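# Place the power unit between the carrier's blue blocks

## Task

Put the power unit onto the carrier so it sits down in the space bounded by the blue corner blocks, then open the gripper and withdraw the arm so nothing is touching the unit.

## Robot and tools

Robot: two arms, left_arm and right_arm, each with a two-finger parallel gripper. The names are labels only. They do not match the sides of any image. Something may occasionally pull on a held part or shove a loose object. Nothing may end up off the table.

Frame: a single scene frame is used for every number. The origin is on the table surface midway between the arm bases. +x points out across the table, +z points up, and left_arm sits toward +y. Positions are in metres. Orientations are quaternions written w, x, y, z. For each gripper, the fingers extend along its own +z axis and close along its own y axis. The reported end-effector point lies between the finger pads, roughly 1 cm short of the tips. Reported hand positions can be slightly wrong, more so when the arm reaches far. Arms often stop a centimetre or more from the commanded spot, usually below it.

Row format: 16 numbers, always for both arms. First left_arm: x, y, z, qw, qx, qy, qz, opening. Then right_arm in the same order. x, y, z, qw, qx, qy, qz are an absolute target pose in the scene frame, not an offset. Opening runs from -1 (closed) to +1 (fully open, 0.094 m). It is also an absolute target. A row may carry 12 extra numbers, each 0 to 1, scaling the stiffness of each joint: left_arm's six, then right_arm's six, in Joint positions order. A scale stays in force until replaced.

execute_actions(actions): a list of up to 15 actions. Each action is a table of up to 15 rows. Each row lasts one control step of 1/30 s. A table with fewer than 15 rows repeats its final row to fill the 15 steps. An empty list just returns the current state and images. Each step, the commanded pose is clipped to within 70 mm and 16 degrees of the measured hand pose. Position wins over orientation if both cannot be met. A distant target may need several actions. An action is rejected for both arms if any target lies more than 0.6 m from that gripper's current position along any of its own axes. If the first action fails this check, or any action is malformed, nothing runs. To keep an orientation fixed, repeat the same quaternion every row. Do not copy back the slightly drifted reported one.

move(target, speed, blocking): target is one 16-number row (optionally with stiffness), an absolute pose per arm. Both grippers travel in straight lines and finish together, taking 0.5 to 10 s. Paths cut off at 10 s. speed is the path top speed in m/s, from 0.002 to 0.5, default 0.25. Rotation is capped at twice that in rad/s. Grippers rotate the short way. Paths ignore obstacles and the other arm. Actual hands may lag, deviate, or overshoot the speed, especially with a nearly straight arm. The opening is applied at the start. A faster approach hits harder, and aiming deeper past a contact presses harder. With blocking=false the call returns after 0.5 s while motion continues. Other moves and execute_actions are refused until a result shows it ended; use wait or stop first.

wait(seconds): 0 to 10. Holds each arm's last command and returns early if a running move finishes. stop(): brakes a running move; the arm needs stopping distance, and the fingers keep moving. zoom_image(camera, region): camera is cam_low, cam_left_wrist or cam_right_wrist, each 504x504. region is [x0, y0, x1, y1] in pixels from the top-left, at most 504 by 504. finished_scene(scene): pass the current scene's integer number to end it. The task must already be complete and stable. It is irreversible.

Results: a state line per arm gives position and quaternion. Hand target lines give the pose the controller now drives toward. Joint positions end with the measured opening in metres. grip_measured is the opening on the command scale and may be off by about 1 mm per gripper. Step readings list positions at some steps; HELD marks steps where that arm was held back. A pose unreachable line means the clearance check altered or blocked that arm's command. A move adds a move: line giving its ending (done, off_target, moving, held, fault) and limits (paced = pose clipped; held = some steps blocked, after which the arm may jump fast). It also gives each gripper's distance from target. If only one arm is named, the other finished fine. FAULT and OVER-TEMPERATURE FAULT lines report arm stops. MOTOR HOT appears from 75 °C. At 90 °C that arm halts for 10 s. At 100 °C it goes limp and drops.

Joint limits (rad), base to hand: waist -2.618 to 3.054, shoulder 0 to 3.142, elbow 0 to 3.142, wrist pitch -1.571 to 1.571, wrist yaw -1.571 to 1.571, wrist roll -2.094 to 2.094. Elbows never fully straighten.

Gripping: to hold, command an opening below grip_measured; about 0.03 lower grips firmly, a smaller gap holds gently. Each pad exerts about 50 to 62 N, less on very thin parts, with a short spike at contact.

Avoid: arms colliding or pressing each other, dropping or knocking objects, slamming or hard pushing into the table or carrier, long heavy holds that heat motors. The robot keeps running during your thinking, holding its last command. To keep an arm still, resend its last reported full pose and desired opening in every call. After placing, open the gripper and lift clear.

Each tool is called after "Call:" as name(argument=value, ...), one argument or row to a line, values as JSON.

## Session

Call:
execute_actions(
  actions=[],
)

Scene clock: 0.00 s.
left_arm: end_effector_position=(+0.1987, -0.0019, +0.3371) grip_measured=+1.000 end_effector_quat_wxyz=(-0.032, +0.012, +0.751, -0.660) | right_arm: end_effector_position=(+0.1860, -0.4610, +0.1879) grip_measured=+1.000 end_effector_quat_wxyz=(+0.336, +0.838, +0.380, +0.202)
Joint positions: left_arm=[-0.675  1.181  0.999 -0.071  1.038 -1.384  0.094] | right_arm=[-0.063  0.617  0.745 -0.938  0.301  1.989  0.094]
Joint velocities: left_arm=[-0.012 -0.017 -0.007 -0.051 -0.007  0.022  0.   ] | right_arm=[-0.007  0.007  0.002 -0.066 -0.066  0.051  0.   ]
Hand target (left_arm): +0.197, -0.001, +0.345; -0.022, +0.023, +0.746, -0.665
Hand target (right_arm): +0.182, -0.461, +0.187; +0.336, +0.838, +0.382, +0.196
Joint stiffness scale: left_arm=[1. 1. 1. 1. 1. 1.] | right_arm=[1. 1. 1. 1. 1. 1.]

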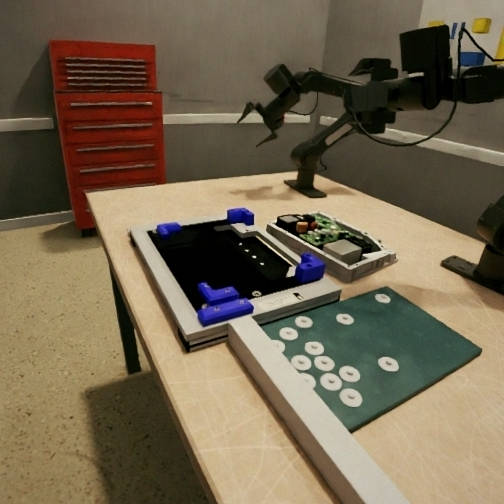

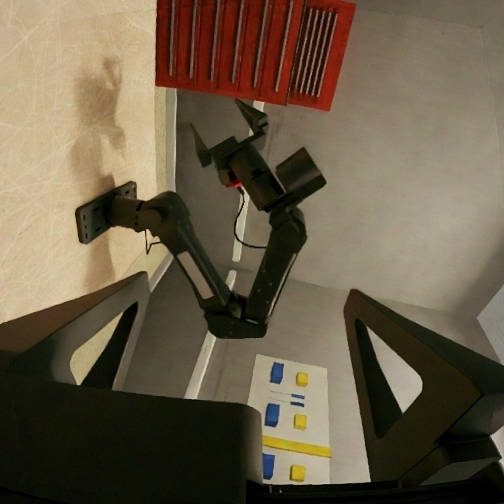

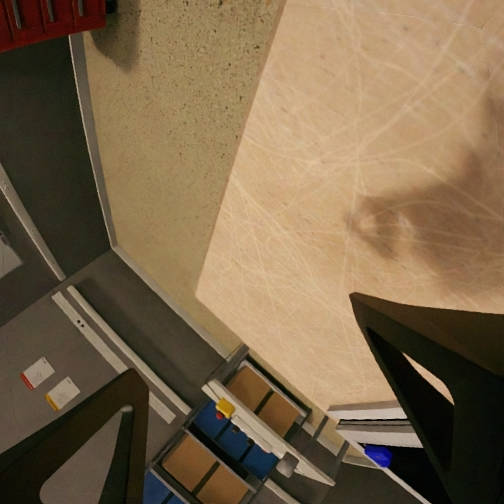

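Call:
move(
  target=[0.3,0.05,0.4,0,1,0,0,1,0.2,-0.4,0.3,0,1,0,0,1],
)

Scene clock: 12.60 s.
left_arm: end_effector_position=(+0.3001, +0.0543, +0.3936) grip_measured=+1.000 end_effector_quat_wxyz=(+0.268, +0.924, +0.156, +0.223) | right_arm: end_effector_position=(+0.2074, -0.4043, +0.2955) grip_measured=+1.000 end_effector_quat_wxyz=(-0.014, +0.906, +0.296, +0.301)
Joint positions: left_arm=[-0.81   1.782  2.492 -1.569 -0.006  2.091  0.094] | right_arm=[-0.405  1.119  1.513 -1.546 -0.46   2.087  0.094]
Joint velocities: left_arm=[-0.017  0.012  0.002 -0.007 -0.11  -0.007  0.   ] | right_arm=[-0.002 -0.007  0.007  0.007 -0.007 -0.022  0.   ]
Hand target (left_arm): +0.298, +0.052, +0.399; +0.271, +0.923, +0.151, +0.229
Hand target (right_arm): +0.201, -0.400, +0.301; -0.014, +0.906, +0.291, +0.308
Off the commanded pose (left_arm): 0.008 m, 45 deg; orientation clipped at the last step of the last action.
Off the commanded pose (right_arm): 0.010 m, 50 deg; orientation clipped at the last step of the last action.
Joint stiffness scale: left_arm=[1. 1. 1. 1. 1. 1.] | right_arm=[1. 1. 1. 1. 1. 1.]
joint sent to its limit (left arm) — the command would take joint 4 (wrist pitch) past its lower limit and joint 6 (wrist roll) past its upper limit, so those joints were sent only as far as their limits.
joint sent to its limit (right arm) — the command would take joint 4 (wrist pitch) past its lower limit and joint 6 (wrist roll) past its upper limit, so those joints were sent only as far as their limits.
move: off_target (left_arm, right_arm); limits=paced

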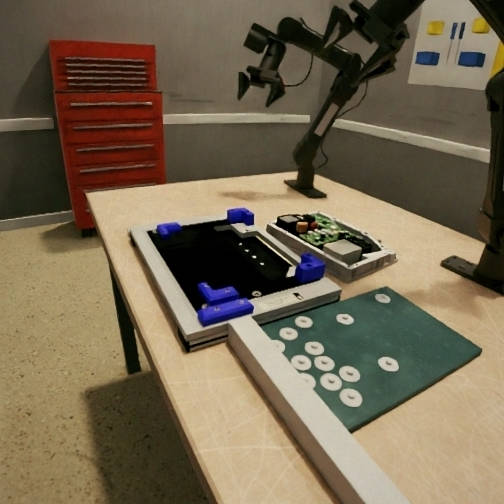

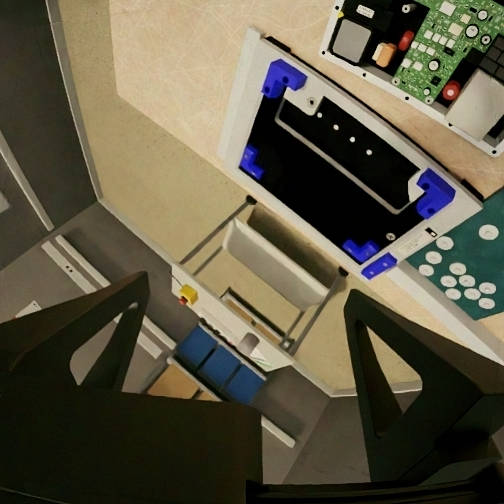

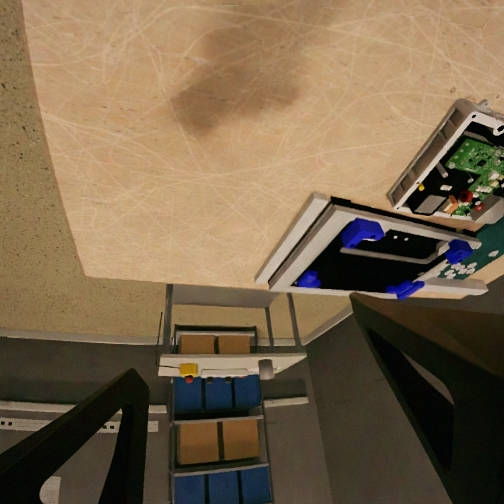

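Call:
move(
  target=[0.3,0.05,0.3,0,0,1,0,1,0.2,-0.4,0.25,0,0,1,0,1],
)

Scene clock: 22.20 s.
left_arm: end_effector_position=(+0.2994, +0.0461, +0.3091) grip_measured=+1.000 end_effector_quat_wxyz=(+0.169, +0.014, +0.975, -0.140) | right_arm: end_effector_position=(+0.2025, -0.4004, +0.2563) grip_measured=+1.000 end_effector_quat_wxyz=(+0.158, +0.011, +0.987, -0.012)
Joint positions: left_arm=[-0.831  1.83   2.276 -1.574 -0.014 -0.707  0.094] | right_arm=[-0.033  1.174  1.476 -1.556 -0.02  -0.125  0.094]
Joint velocities: left_arm=[ 0.007 -0.017  0.017 -0.007  0.037 -0.007  0.   ] | right_arm=[-0.002 -0.017  0.002  0.007 -0.037 -0.051  0.   ]
Hand target (left_arm): +0.301, +0.049, +0.300; +0.156, +0.005, +0.979, -0.132
Hand target (right_arm): +0.200, -0.400, +0.249; +0.137, +0.003, +0.990, -0.015
Off the commanded pose (left_arm): 0.010 m, 25 deg; orientation clipped at the last step of the last action.
Off the commanded pose (right_arm): 0.007 m, 18 deg; orientation clipped at the last step of the last action.
Joint stiffness scale: left_arm=[1. 1. 1. 1. 1. 1.] | right_arm=[1. 1. 1. 1. 1. 1.]
joint sent to its limit (left arm) — the command would take joint 4 (wrist pitch) past its lower limit, so that joint was sent only as far as its limit.
joint sent to its limit (right arm) — the command would take joint 4 (wrist pitch) past its lower limit, so that joint was sent only as far as its limit.
move: off_target (left_arm, right_arm); limits=paced

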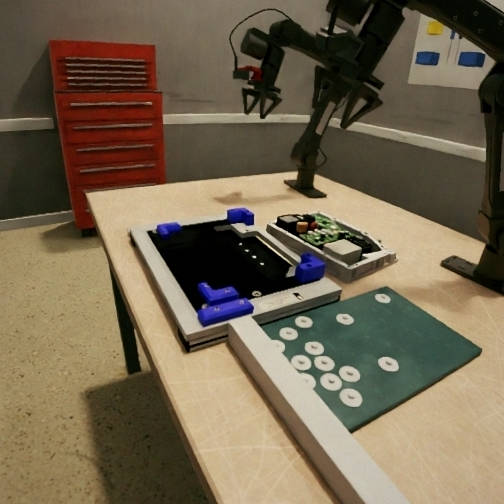

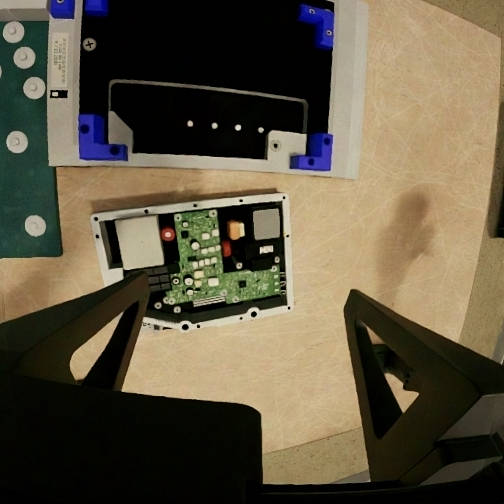

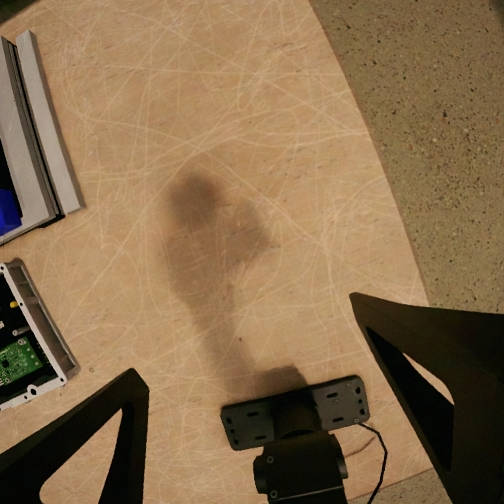

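Call:
move(
  target=[0.3,0.05,0.18,0,0,1,0,1,0.15,-0.4,0.25,0.158,0,0.987,0,1],
)

Scene clock: 30.77 s.
left_arm: end_effector_position=(+0.2998, +0.0434, +0.1798) grip_measured=+1.000 end_effector_quat_wxyz=(+0.020, +0.009, +1.000, -0.016) | right_arm: end_effector_position=(+0.1564, -0.4008, +0.2510) grip_measured=+1.000 end_effector_quat_wxyz=(+0.198, +0.001, +0.980, -0.016)
Joint positions: left_arm=[-0.831  2.032  2.085 -1.573 -0.003 -0.719  0.094] | right_arm=[-0.119  0.945  1.329 -1.56  -0.059 -0.221  0.094]
Joint velocities: left_arm=[ 0.002 -0.002  0.017 -0.007 -0.007  0.037  0.   ] | right_arm=[ 0.002  0.002 -0.002 -0.007  0.037 -0.066  0.   ]
Hand target (left_arm): +0.301, +0.049, +0.180; +0.017, -0.001, +1.000, -0.015
Hand target (right_arm): +0.151, -0.399, +0.249; +0.197, +0.001, +0.980, -0.012
Off the commanded pose (left_arm): 0.007 m, 3 deg.
Off the commanded pose (right_arm): 0.007 m, 5 deg.
Joint stiffness scale: left_arm=[1. 1. 1. 1. 1. 1.] | right_arm=[1. 1. 1. 1. 1. 1.]
joint sent to its limit (left arm) — the command would take joint 4 (wrist pitch) past its lower limit, so that joint was sent only as far as its limit.
joint sent to its limit (right arm) — the command would take joint 4 (wrist pitch) past its lower limit, so that joint was sent only as far as its limit.
move: off_target (left_arm, right_arm)

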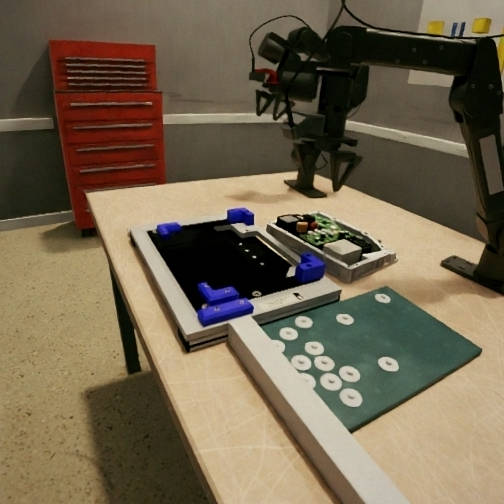

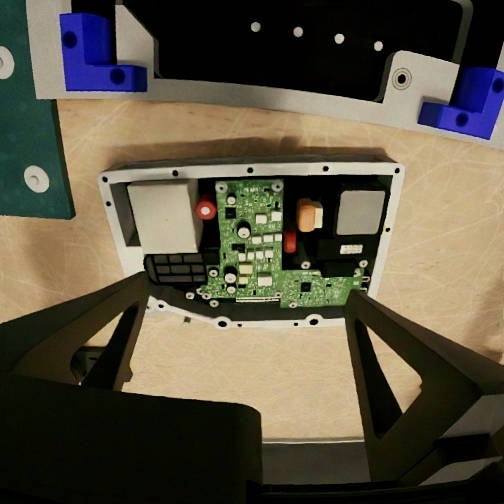

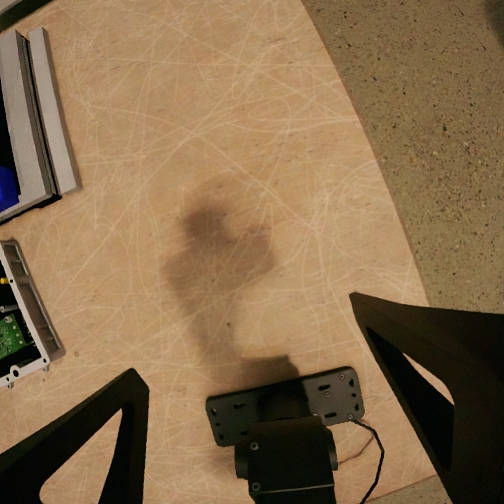

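Call:
move(
  target=[0.33,0.05,0.11,0,0,1,0,1,0.15,-0.4,0.25,0.198,0,0.98,0,1],
)

Scene clock: 42.80 s.
left_arm: end_effector_position=(+0.3281, +0.0500, +0.1070) grip_measured=+1.000 end_effector_quat_wxyz=(-0.007, -0.002, +1.000, +0.007) | right_arm: end_effector_position=(+0.1567, -0.4022, +0.2515) grip_measured=+1.000 end_effector_quat_wxyz=(+0.202, -0.000, +0.979, -0.006)
Joint positions: left_arm=[-0.771  2.138  1.953 -1.406 -0.002 -0.683  0.094] | right_arm=[-0.172  0.945  1.329 -1.56  -0.101 -0.269  0.094]
Joint velocities: left_arm=[-0.002 -0.012  0.002 -0.007 -0.022 -0.037  0.   ] | right_arm=[-0.002 -0.012 -0.007 -0.066  0.022  0.037  0.   ]
Hand target (left_arm): +0.331, +0.050, +0.110; +0.000, -0.000, +1.000, +0.000
Hand target (right_arm): +0.151, -0.400, +0.250; +0.203, +0.000, +0.979, -0.002
Off the commanded pose (left_arm): 0.003 m, 1 deg.
Off the commanded pose (right_arm): 0.007 m, 1 deg.
Joint stiffness scale: left_arm=[1. 1. 1. 1. 1. 1.] | right_arm=[1. 1. 1. 1. 1. 1.]
joint sent to its limit (right arm) — the command would take joint 4 (wrist pitch) past its lower limit, so that joint was sent only as far as its limit.
move: done

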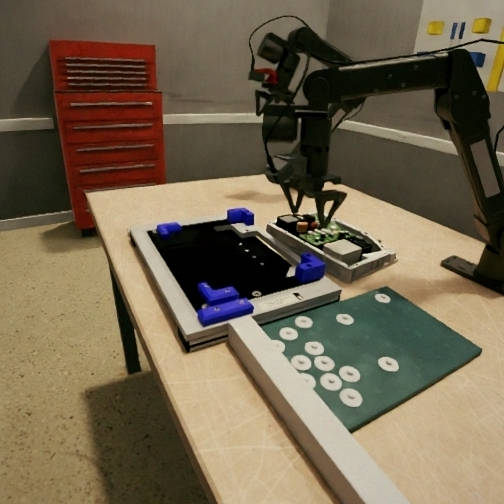

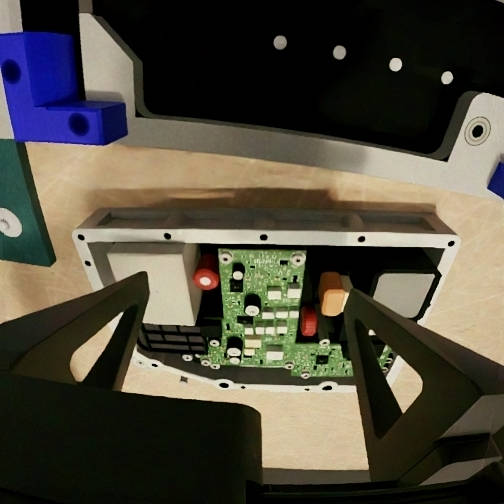

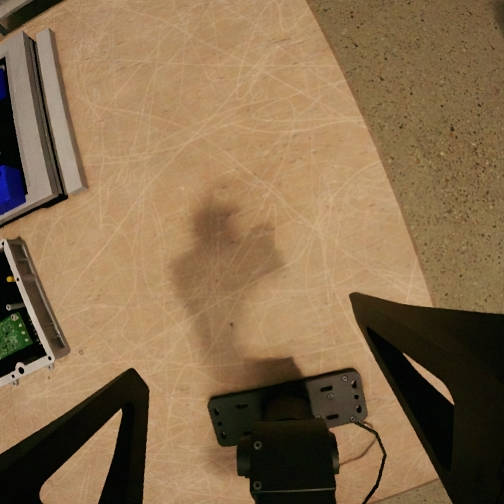

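Call:
move(
  target=[0.31,0.05,0.09,0,0.7071,0.7071,0,1,0.15,-0.4,0.25,0.198,0,0.98,0,1],
)

Scene clock: 60.23 s.
left_arm: end_effector_position=(+0.3135, +0.0537, +0.0819) grip_measured=+1.000 end_effector_quat_wxyz=(-0.014, +0.699, +0.715, -0.000) | right_arm: end_effector_position=(+0.1567, -0.4020, +0.2515) grip_measured=+1.000 end_effector_quat_wxyz=(+0.202, -0.001, +0.979, -0.006)
Joint positions: left_arm=[-0.787  2.089  1.778 -1.289 -0.002  0.854  0.094] | right_arm=[-0.172  0.945  1.329 -1.56  -0.102 -0.27   0.094]
Joint velocities: left_arm=[-0.002  0.002  0.002  0.007 -0.007  0.095  0.   ] | right_arm=[-0.002 -0.002 -0.007  0.022  0.022  0.007  0.   ]
Hand target (left_arm): +0.310, +0.049, +0.090; -0.000, +0.707, +0.707, -0.000
Hand target (right_arm): +0.151, -0.400, +0.250; +0.203, +0.000, +0.979, -0.002
Off the commanded pose (left_arm): 0.010 m, 2 deg.
Off the commanded pose (right_arm): 0.007 m, 1 deg.
Joint stiffness scale: left_arm=[1. 1. 1. 1. 1. 1.] | right_arm=[1. 1. 1. 1. 1. 1.]
joint sent to its limit (right arm) — the command would take joint 4 (wrist pitch) past its lower limit, so that joint was sent only as far as its limit.
move: done

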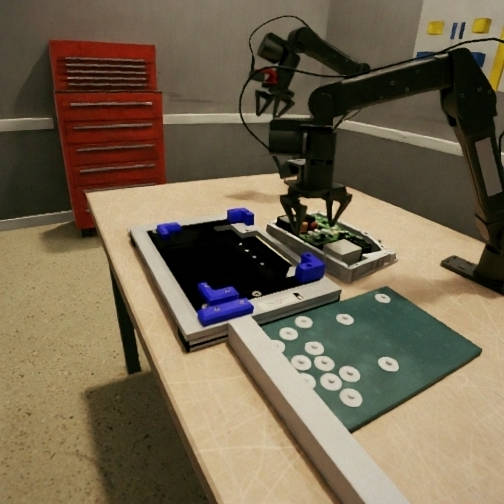

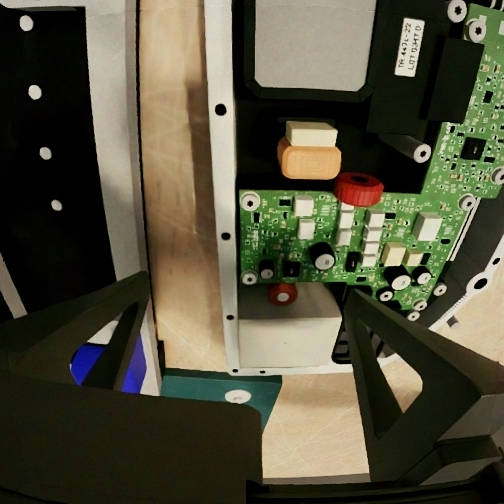

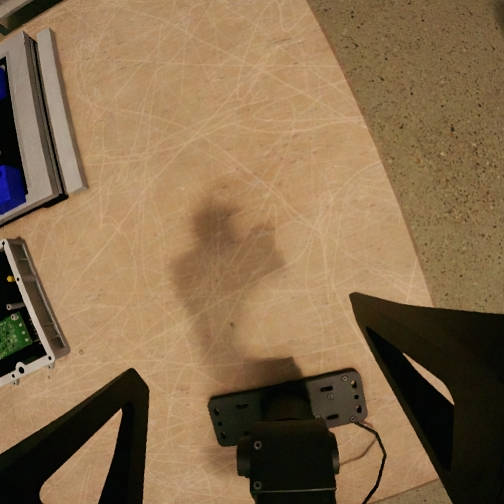

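Call:
move(
  target=[0.32,-0.04,0.09,0,0.7071,0.7071,0,-0.3,0.15,-0.4,0.25,0.198,0,0.98,0,1],
)

Scene clock: 72.33 s.
left_arm: end_effector_position=(+0.3167, -0.0378, +0.0867) grip_measured=-0.298 end_effector_quat_wxyz=(-0.006, +0.712, +0.702, +0.002) | right_arm: end_effector_position=(+0.1567, -0.4020, +0.2515) grip_measured=+1.000 end_effector_quat_wxyz=(+0.202, -0.001, +0.979, -0.006)
Joint positions: left_arm=[-0.936  2.401  2.313 -1.495 -0.003  0.741  0.033] | right_arm=[-0.172  0.945  1.329 -1.56  -0.102 -0.27   0.094]
Joint velocities: left_arm=[ 0.012 -0.007  0.022  0.037 -0.051  0.037 -0.001] | right_arm=[ 0.007  0.007 -0.012 -0.051 -0.022 -0.037  0.   ]
Hand target (left_arm): +0.321, -0.039, +0.091; -0.000, +0.707, +0.707, -0.001
Hand target (right_arm): +0.151, -0.400, +0.250; +0.203, +0.000, +0.979, -0.002
Off the commanded pose (left_arm): 0.005 m, 1 deg.
Off the commanded pose (right_arm): 0.007 m, 1 deg.
Joint stiffness scale: left_arm=[1. 1. 1. 1. 1. 1.] | right_arm=[1. 1. 1. 1. 1. 1.]
joint sent to its limit (right arm) — the command would take joint 4 (wrist pitch) past its lower limit, so that joint was sent only as far as its limit.
move: done

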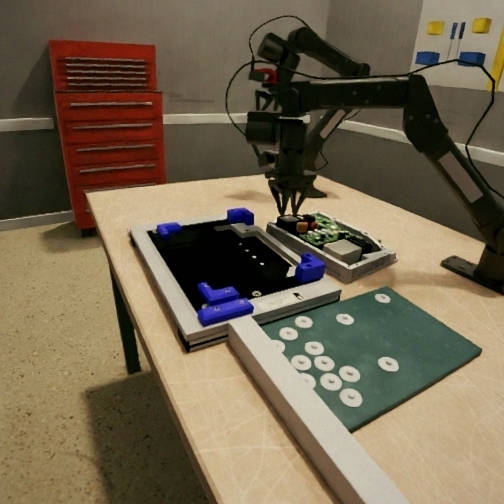

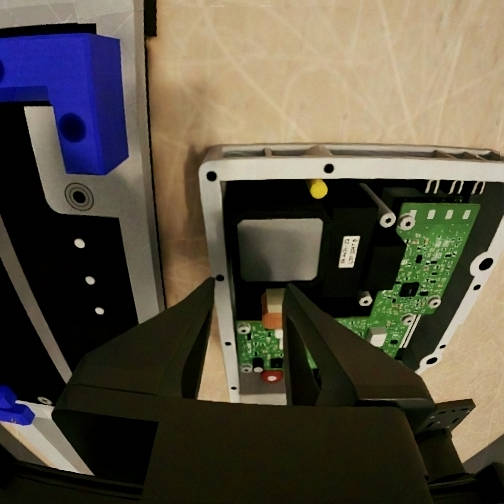

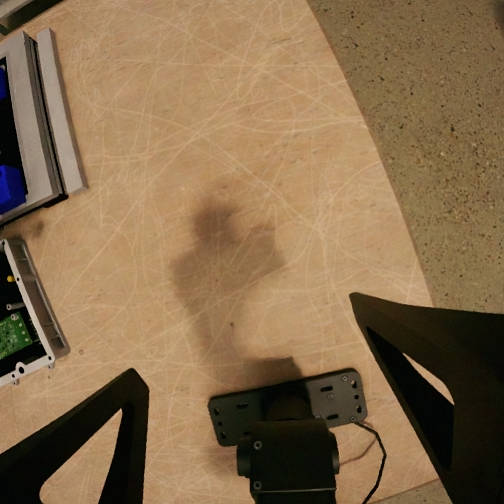

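Call:
move(
  target=[0.334,-0.012,0.065,0,0.7071,0.7071,0,-0.35,0.15,-0.4,0.25,0.198,0,0.98,0,1],
  speed=0.08,
)

Scene clock: 82.43 s.
left_arm: end_effector_position=(+0.3236, -0.0246, +0.0705) grip_measured=-0.349 end_effector_quat_wxyz=(+0.001, +0.711, +0.703, -0.014) | right_arm: end_effector_position=(+0.1567, -0.4020, +0.2515) grip_measured=+1.000 end_effector_quat_wxyz=(+0.202, -0.001, +0.979, -0.006)
Joint positions: left_arm=[-0.894  2.339  2.139 -1.369  0.029  0.781  0.031] | right_arm=[-0.172  0.945  1.329 -1.56  -0.102 -0.27   0.094]
Joint velocities: left_arm=[-0.002 -0.002 -0.007 -0.007  0.051  0.037 -0.   ] | right_arm=[-0.017  0.002 -0.012  0.007  0.007 -0.022  0.   ]
Hand target (left_arm): +0.334, -0.012, +0.065; -0.001, +0.707, +0.707, +0.000
Hand target (right_arm): +0.151, -0.400, +0.250; +0.203, +0.000, +0.979, -0.002
Off the commanded pose (left_arm): 0.017 m, 2 deg.
Off the commanded pose (right_arm): 0.007 m, 1 deg.
Joint stiffness scale: left_arm=[1. 1. 1. 1. 1. 1.] | right_arm=[1. 1. 1. 1. 1. 1.]
joint sent to its limit (right arm) — the command would take joint 4 (wrist pitch) past its lower limit, so that joint was sent only as far as its limit.
move: off_target (left_arm)

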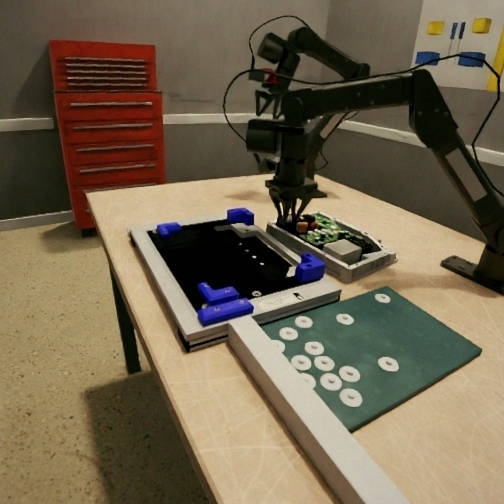

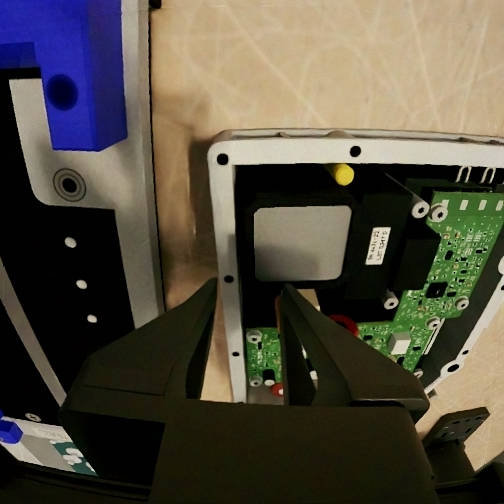

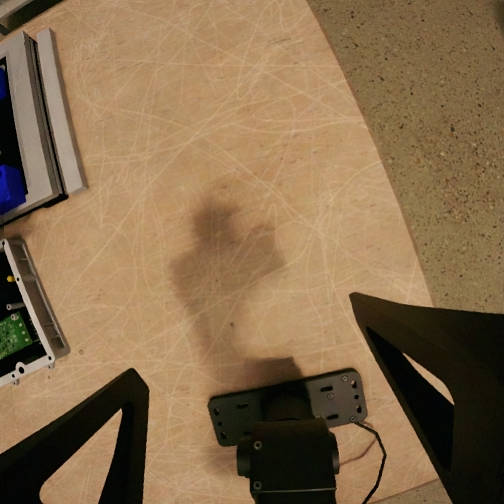

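Call:
move(
  target=[0.343,-0.003,0.065,0,0.7071,0.7071,0,-0.35,0.15,-0.4,0.25,0.198,0,0.98,0,1],
  speed=0.05,
)

Scene clock: 87.67 s.
left_arm: end_effector_position=(+0.3412, -0.0040, +0.0655) grip_measured=-0.349 end_effector_quat_wxyz=(-0.003, +0.705, +0.709, -0.002) | right_arm: end_effector_position=(+0.1567, -0.4020, +0.2515) grip_measured=+1.000 end_effector_quat_wxyz=(+0.202, -0.001, +0.979, -0.006)
Joint positions: left_arm=[-0.844  2.338  2.119 -1.358  0.003  0.814  0.031] | right_arm=[-0.172  0.945  1.329 -1.56  -0.102 -0.27   0.094]
Joint velocities: left_arm=[-0.002 -0.002 -0.002 -0.007  0.007 -0.022  0.   ] | right_arm=[-0.007  0.007 -0.007 -0.037  0.007 -0.007  0.   ]
Hand target (left_arm): +0.343, -0.003, +0.065; -0.000, +0.707, +0.707, +0.000
Hand target (right_arm): +0.151, -0.400, +0.250; +0.203, +0.000, +0.979, -0.002
Off the commanded pose (left_arm): 0.002 m, 1 deg.
Off the commanded pose (right_arm): 0.007 m, 1 deg.
Joint stiffness scale: left_arm=[1. 1. 1. 1. 1. 1.] | right_arm=[1. 1. 1. 1. 1. 1.]
joint sent to its limit (right arm) — the command would take joint 4 (wrist pitch) past its lower limit, so that joint was sent only as far as its limit.
move: done

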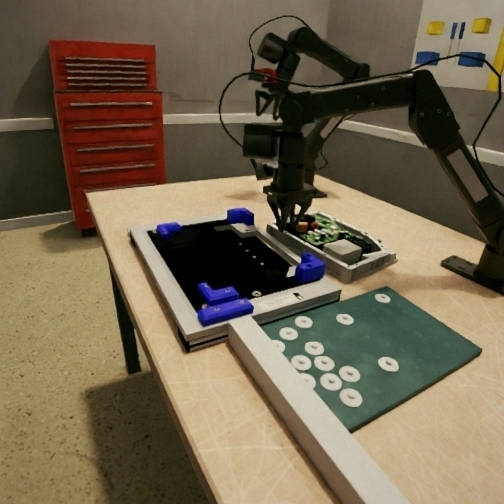

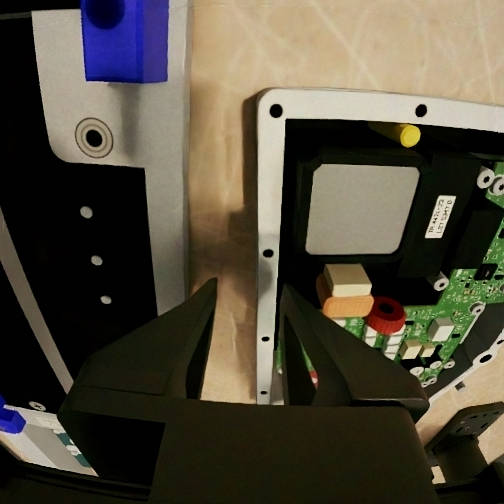

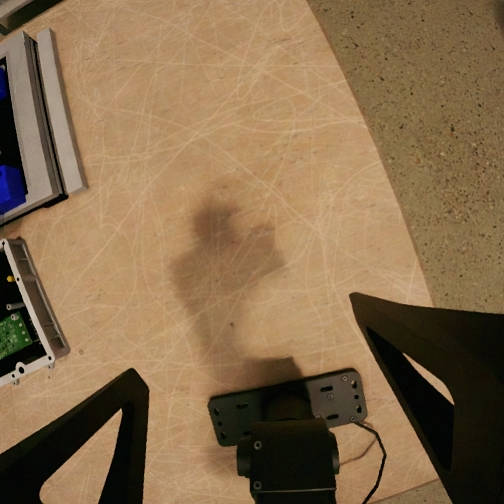

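Overshot by ~6 mm.

Call:
move(
  target=[0.335,-0.003,0.062,0,0.7071,0.7071,0,-0.35,0.15,-0.4,0.25,0.198,0,0.98,0,1],
  speed=0.05,
)

Call:
move(
  target=[0.335,-0.003,0.03,0,0.7071,0.7071,0,-0.35,0.15,-0.4,0.25,0.198,0,0.98,0,1],
  speed=0.03,
)

Scene clock: 94.07 s.
left_arm: end_effector_position=(+0.3359, +0.0012, +0.0510) grip_measured=-0.349 end_effector_quat_wxyz=(-0.018, +0.705, +0.709, -0.002) | right_arm: end_effector_position=(+0.1567, -0.4020, +0.2515) grip_measured=+1.000 end_effector_quat_wxyz=(+0.202, -0.001, +0.979, -0.006)
Joint positions: left_arm=[-0.844  2.338  2.061 -1.329  0.003  0.815  0.031] | right_arm=[-0.172  0.945  1.329 -1.56  -0.102 -0.27   0.094]
Joint velocities: left_arm=[ 0.007  0.012 -0.007  0.066 -0.081 -0.022 -0.001] | right_arm=[-0.007  0.002 -0.007 -0.037 -0.051  0.051  0.   ]
Hand target (left_arm): +0.335, -0.003, +0.062; -0.000, +0.707, +0.707, -0.000
Hand target (right_arm): +0.151, -0.400, +0.250; +0.203, +0.000, +0.979, -0.002
Off the commanded pose (left_arm): 0.012 m, 2 deg.
Off the commanded pose (right_arm): 0.007 m, 1 deg.
Joint stiffness scale: left_arm=[1. 1. 1. 1. 1. 1.] | right_arm=[1. 1. 1. 1. 1. 1.]
joint sent to its limit (right arm) — the command would take joint 4 (wrist pitch) past its lower limit, so that joint was sent only as far as its limit.
move: off_target (left_arm)

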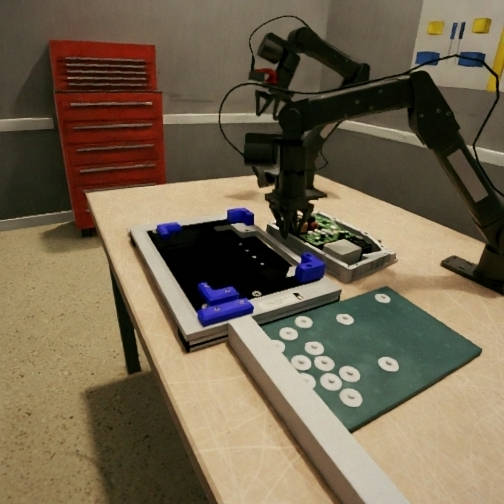

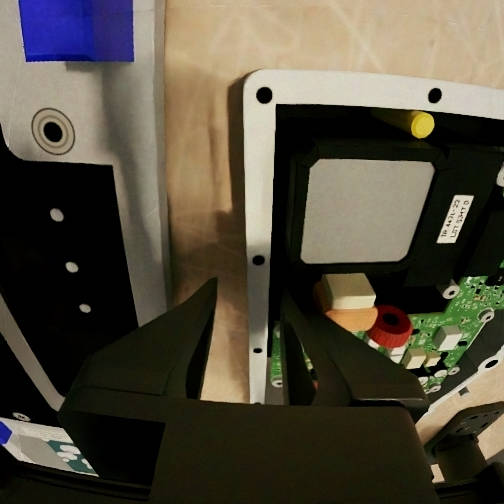

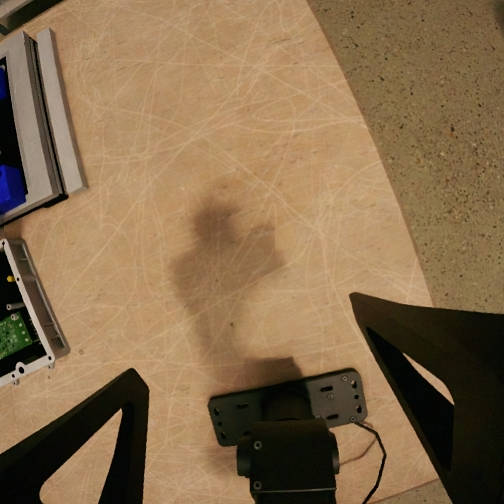

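Scene clock: 95.00 s.
left_arm: end_effector_position=(+0.3383, -0.0025, +0.0299) grip_measured=-0.349 end_effector_quat_wxyz=(-0.003, +0.706, +0.708, -0.002) | right_arm: end_effector_position=(+0.1567, -0.4020, +0.2515) grip_measured=+1.000 end_effector_quat_wxyz=(+0.202, -0.001, +0.979, -0.006)
Joint positions: left_arm=[-0.846  2.333  1.969 -1.213  0.004  0.815  0.031] | right_arm=[-0.172  0.945  1.329 -1.56  -0.102 -0.27   0.094]
Joint velocities: left_arm=[ 0.007  0.007  0.007  0.007 -0.037  0.007  0.   ] | right_arm=[ 0.007 -0.002 -0.012  0.066 -0.037  0.022  0.   ]
Hand target (left_arm): +0.335, -0.003, +0.030; -0.001, +0.707, +0.707, -0.000
Hand target (right_arm): +0.151, -0.400, +0.250; +0.203, +0.000, +0.979, -0.002
Off the commanded pose (left_arm): 0.003 m, 0 deg.
Off the commanded pose (right_arm): 0.007 m, 1 deg.
Joint stiffness scale: left_arm=[1. 1. 1. 1. 1. 1.] | right_arm=[1. 1. 1. 1. 1. 1.]
joint sent to its limit (right arm) — the command would take joint 4 (wrist pitch) past its lower limit, so that joint was sent only as far as its limit.
move: done

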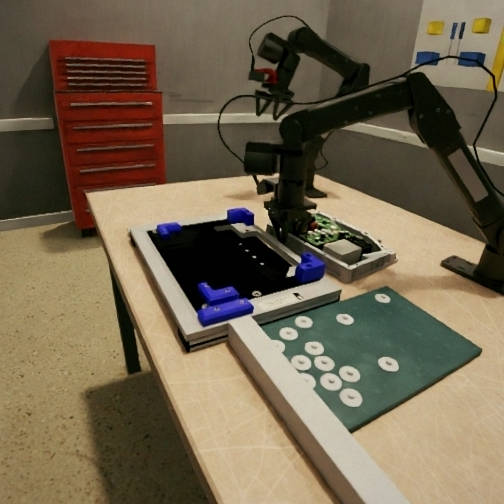

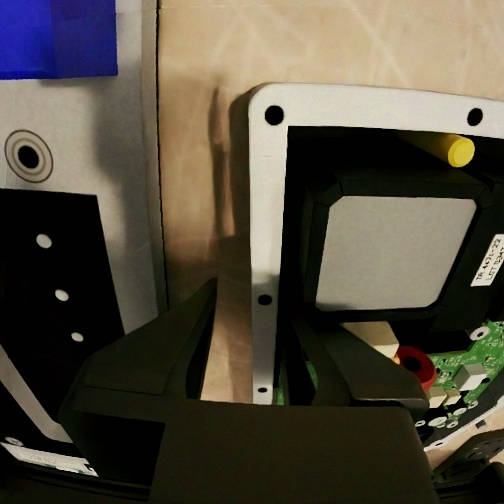

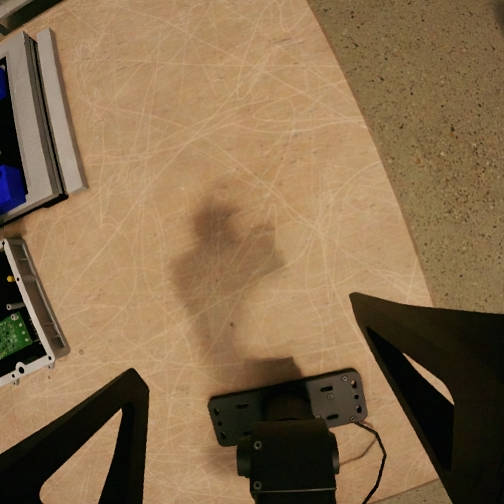

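Close and lift.

Call:
move(
  target=[0.335,-0.003,0.03,0,0.7071,0.7071,0,-1,0.15,-0.4,0.25,0.198,0,0.98,0,1],
)

Call:
move(
  target=[0.335,-0.003,0.12,0,0.7071,0.7071,0,-1,0.15,-0.4,0.25,0.198,0,0.98,0,1],
  speed=0.06,
)

Scene clock: 100.87 s.
left_arm: end_effector_position=(+0.3319, -0.0048, +0.0299) grip_measured=-0.811 end_effector_quat_wxyz=(-0.009, +0.700, +0.714, -0.015) | right_arm: end_effector_position=(+0.1567, -0.4020, +0.2515) grip_measured=+1.000 end_effector_quat_wxyz=(+0.202, -0.001, +0.979, -0.006)
Joint positions: left_arm=[-0.849  2.333  1.968 -1.225  0.029  0.794  0.009] | right_arm=[-0.172  0.945  1.329 -1.56  -0.102 -0.27   0.094]
Joint velocities: left_arm=[-0.007 -0.012 -0.012 -0.022  0.007  0.022 -0.001] | right_arm=[-0.007  0.007 -0.022 -0.022 -0.154 -0.066  0.   ]
Hand target (left_arm): +0.335, -0.003, +0.030; -0.001, +0.707, +0.707, -0.000
Hand target (right_arm): +0.151, -0.400, +0.250; +0.203, +0.000, +0.979, -0.002
Off the commanded pose (left_arm): 0.004 m, 2 deg.
Off the commanded pose (right_arm): 0.007 m, 1 deg.
Joint stiffness scale: left_arm=[1. 1. 1. 1. 1. 1.] | right_arm=[1. 1. 1. 1. 1. 1.]
joint sent to its limit (right arm) — the command would take joint 4 (wrist pitch) past its lower limit, so that joint was sent only as far as its limit.
move: done

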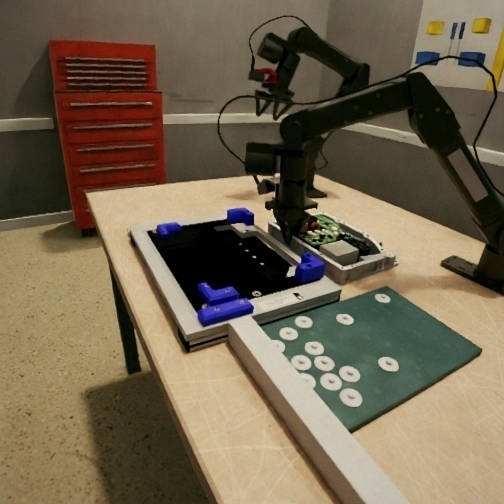

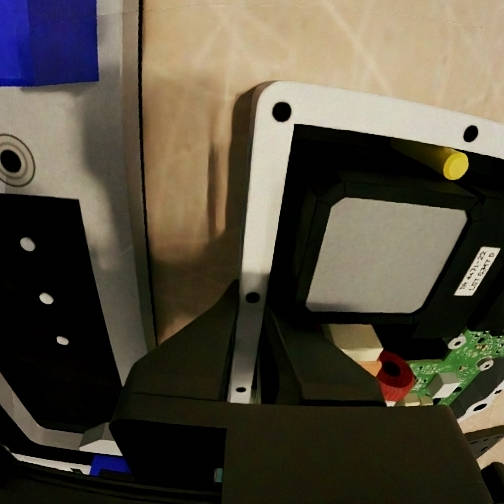

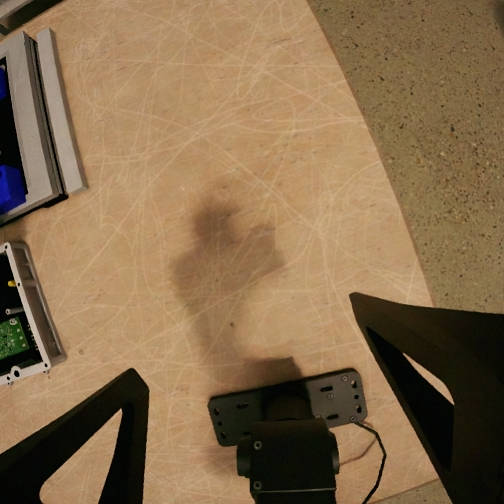

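Scene clock: 102.70 s.
left_arm: end_effector_position=(+0.3398, -0.0042, +0.0790) grip_measured=-0.811 end_effector_quat_wxyz=(-0.014, +0.700, +0.714, +0.002) | right_arm: end_effector_position=(+0.1567, -0.4020, +0.2515) grip_measured=+1.000 end_effector_quat_wxyz=(+0.202, -0.001, +0.979, -0.006)
Joint positions: left_arm=[-0.849  2.368  2.225 -1.455 -0.004  0.793  0.009] | right_arm=[-0.172  0.945  1.329 -1.56  -0.102 -0.27   0.094]
Joint velocities: left_arm=[-0.002  0.012  0.007  0.037  0.037 -0.007 -0.001] | right_arm=[-0.002 -0.007 -0.002 -0.066  0.007 -0.022  0.   ]
Hand target (left_arm): +0.333, -0.001, +0.118; +0.002, +0.707, +0.707, +0.000
Hand target (right_arm): +0.151, -0.400, +0.250; +0.203, +0.000, +0.979, -0.002
Off the commanded pose (left_arm): 0.041 m, 2 deg.
Off the commanded pose (right_arm): 0.007 m, 1 deg.
Joint stiffness scale: left_arm=[1. 1. 1. 1. 1. 1.] | right_arm=[1. 1. 1. 1. 1. 1.]
joint sent to its limit (right arm) — the command would take joint 4 (wrist pitch) past its lower limit, so that joint was sent only as far as its limit.
move: off_target (left_arm)

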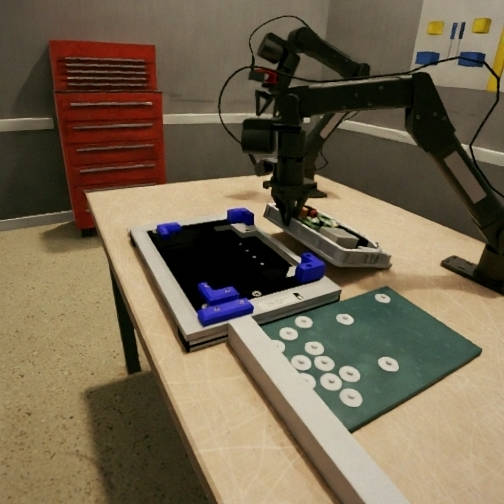

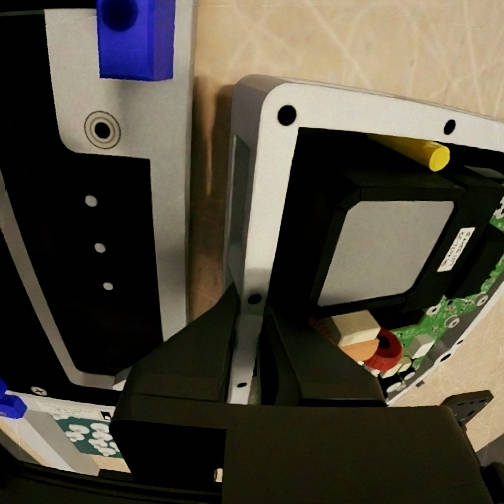

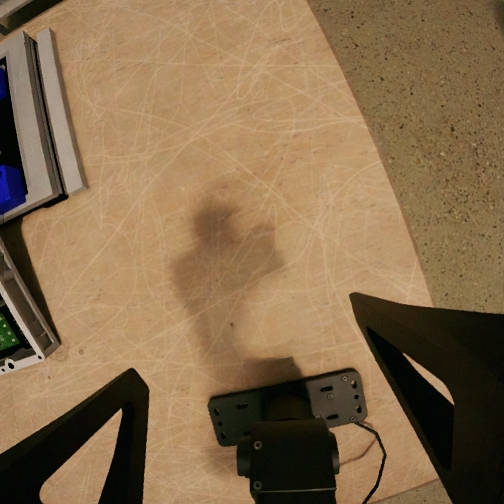

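Call:
move(
  target=[0.335,-0.003,0.03,0,0.7071,0.7071,0,-1,0.215,-0.03,0.12,0,-0.7071,0.7071,0,-0.3],
  speed=0.1,
)

Scene clock: 119.50 s.
left_arm: end_effector_position=(+0.3359, -0.0083, +0.0301) grip_measured=-0.812 end_effector_quat_wxyz=(-0.001, +0.706, +0.708, -0.014) | right_arm: end_effector_position=(+0.2155, -0.0837, +0.1385) grip_measured=-0.298 end_effector_quat_wxyz=(+0.034, -0.620, +0.783, -0.001)
Joint positions: left_arm=[-0.849  2.338  1.978 -1.213  0.028  0.812  0.009] | right_arm=[ 1.039  1.868  1.689 -1.326  0.019 -0.419  0.033]
Joint velocities: left_arm=[ 0.002 -0.002 -0.007  0.051 -0.037  0.022  0.   ] | right_arm=[-0.007 -0.007 -0.007  0.007  0.037  0.007  0.001]
Hand target (left_arm): +0.336, -0.004, +0.030; -0.001, +0.707, +0.707, -0.000
Hand target (right_arm): +0.215, -0.085, +0.139; +0.033, -0.620, +0.784, -0.001
Off the commanded pose (left_arm): 0.005 m, 2 deg.
Off the commanded pose (right_arm): 0.057 m, 14 deg.
Joint stiffness scale: left_arm=[1. 1. 1. 1. 1. 1.] | right_arm=[1. 1. 1. 1. 1. 1.]
move: held (right_arm); limits=held; held on 36 of 249 steps (right_arm), including the last (right_arm)
pose unreachable (right arm): on one or more control steps of this call, first in action 0 (counted from 0), this arm could not follow its commanded pose, so it was not sent that pose on those steps. On the call's last step it was still not sent that pose. It may still have moved: this result reports where it is.
cause: the commanded pose would bring a part of the arm too close to another arm (this arm's wrist (the part past joint 4) and the other arm's forearm (the part past joint 3)).

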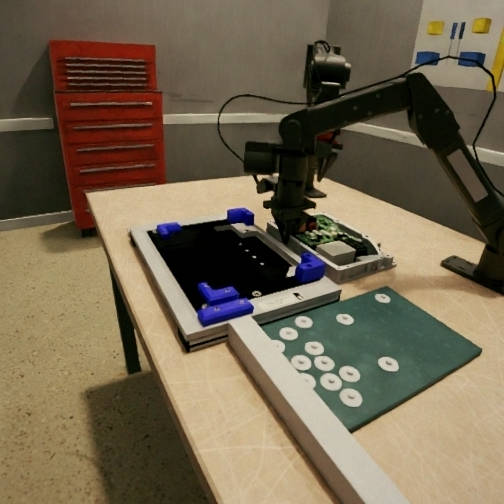

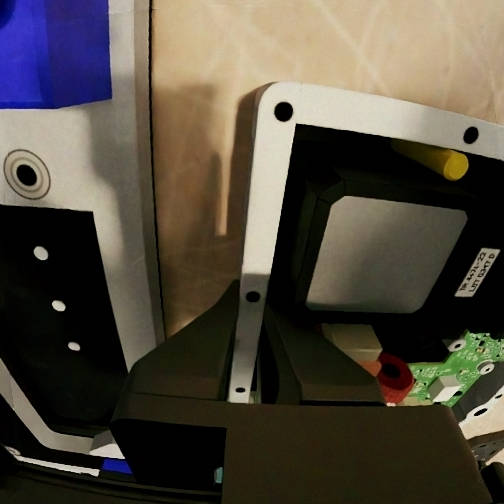

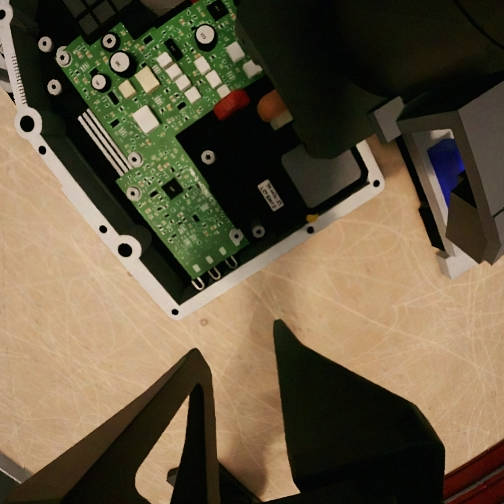

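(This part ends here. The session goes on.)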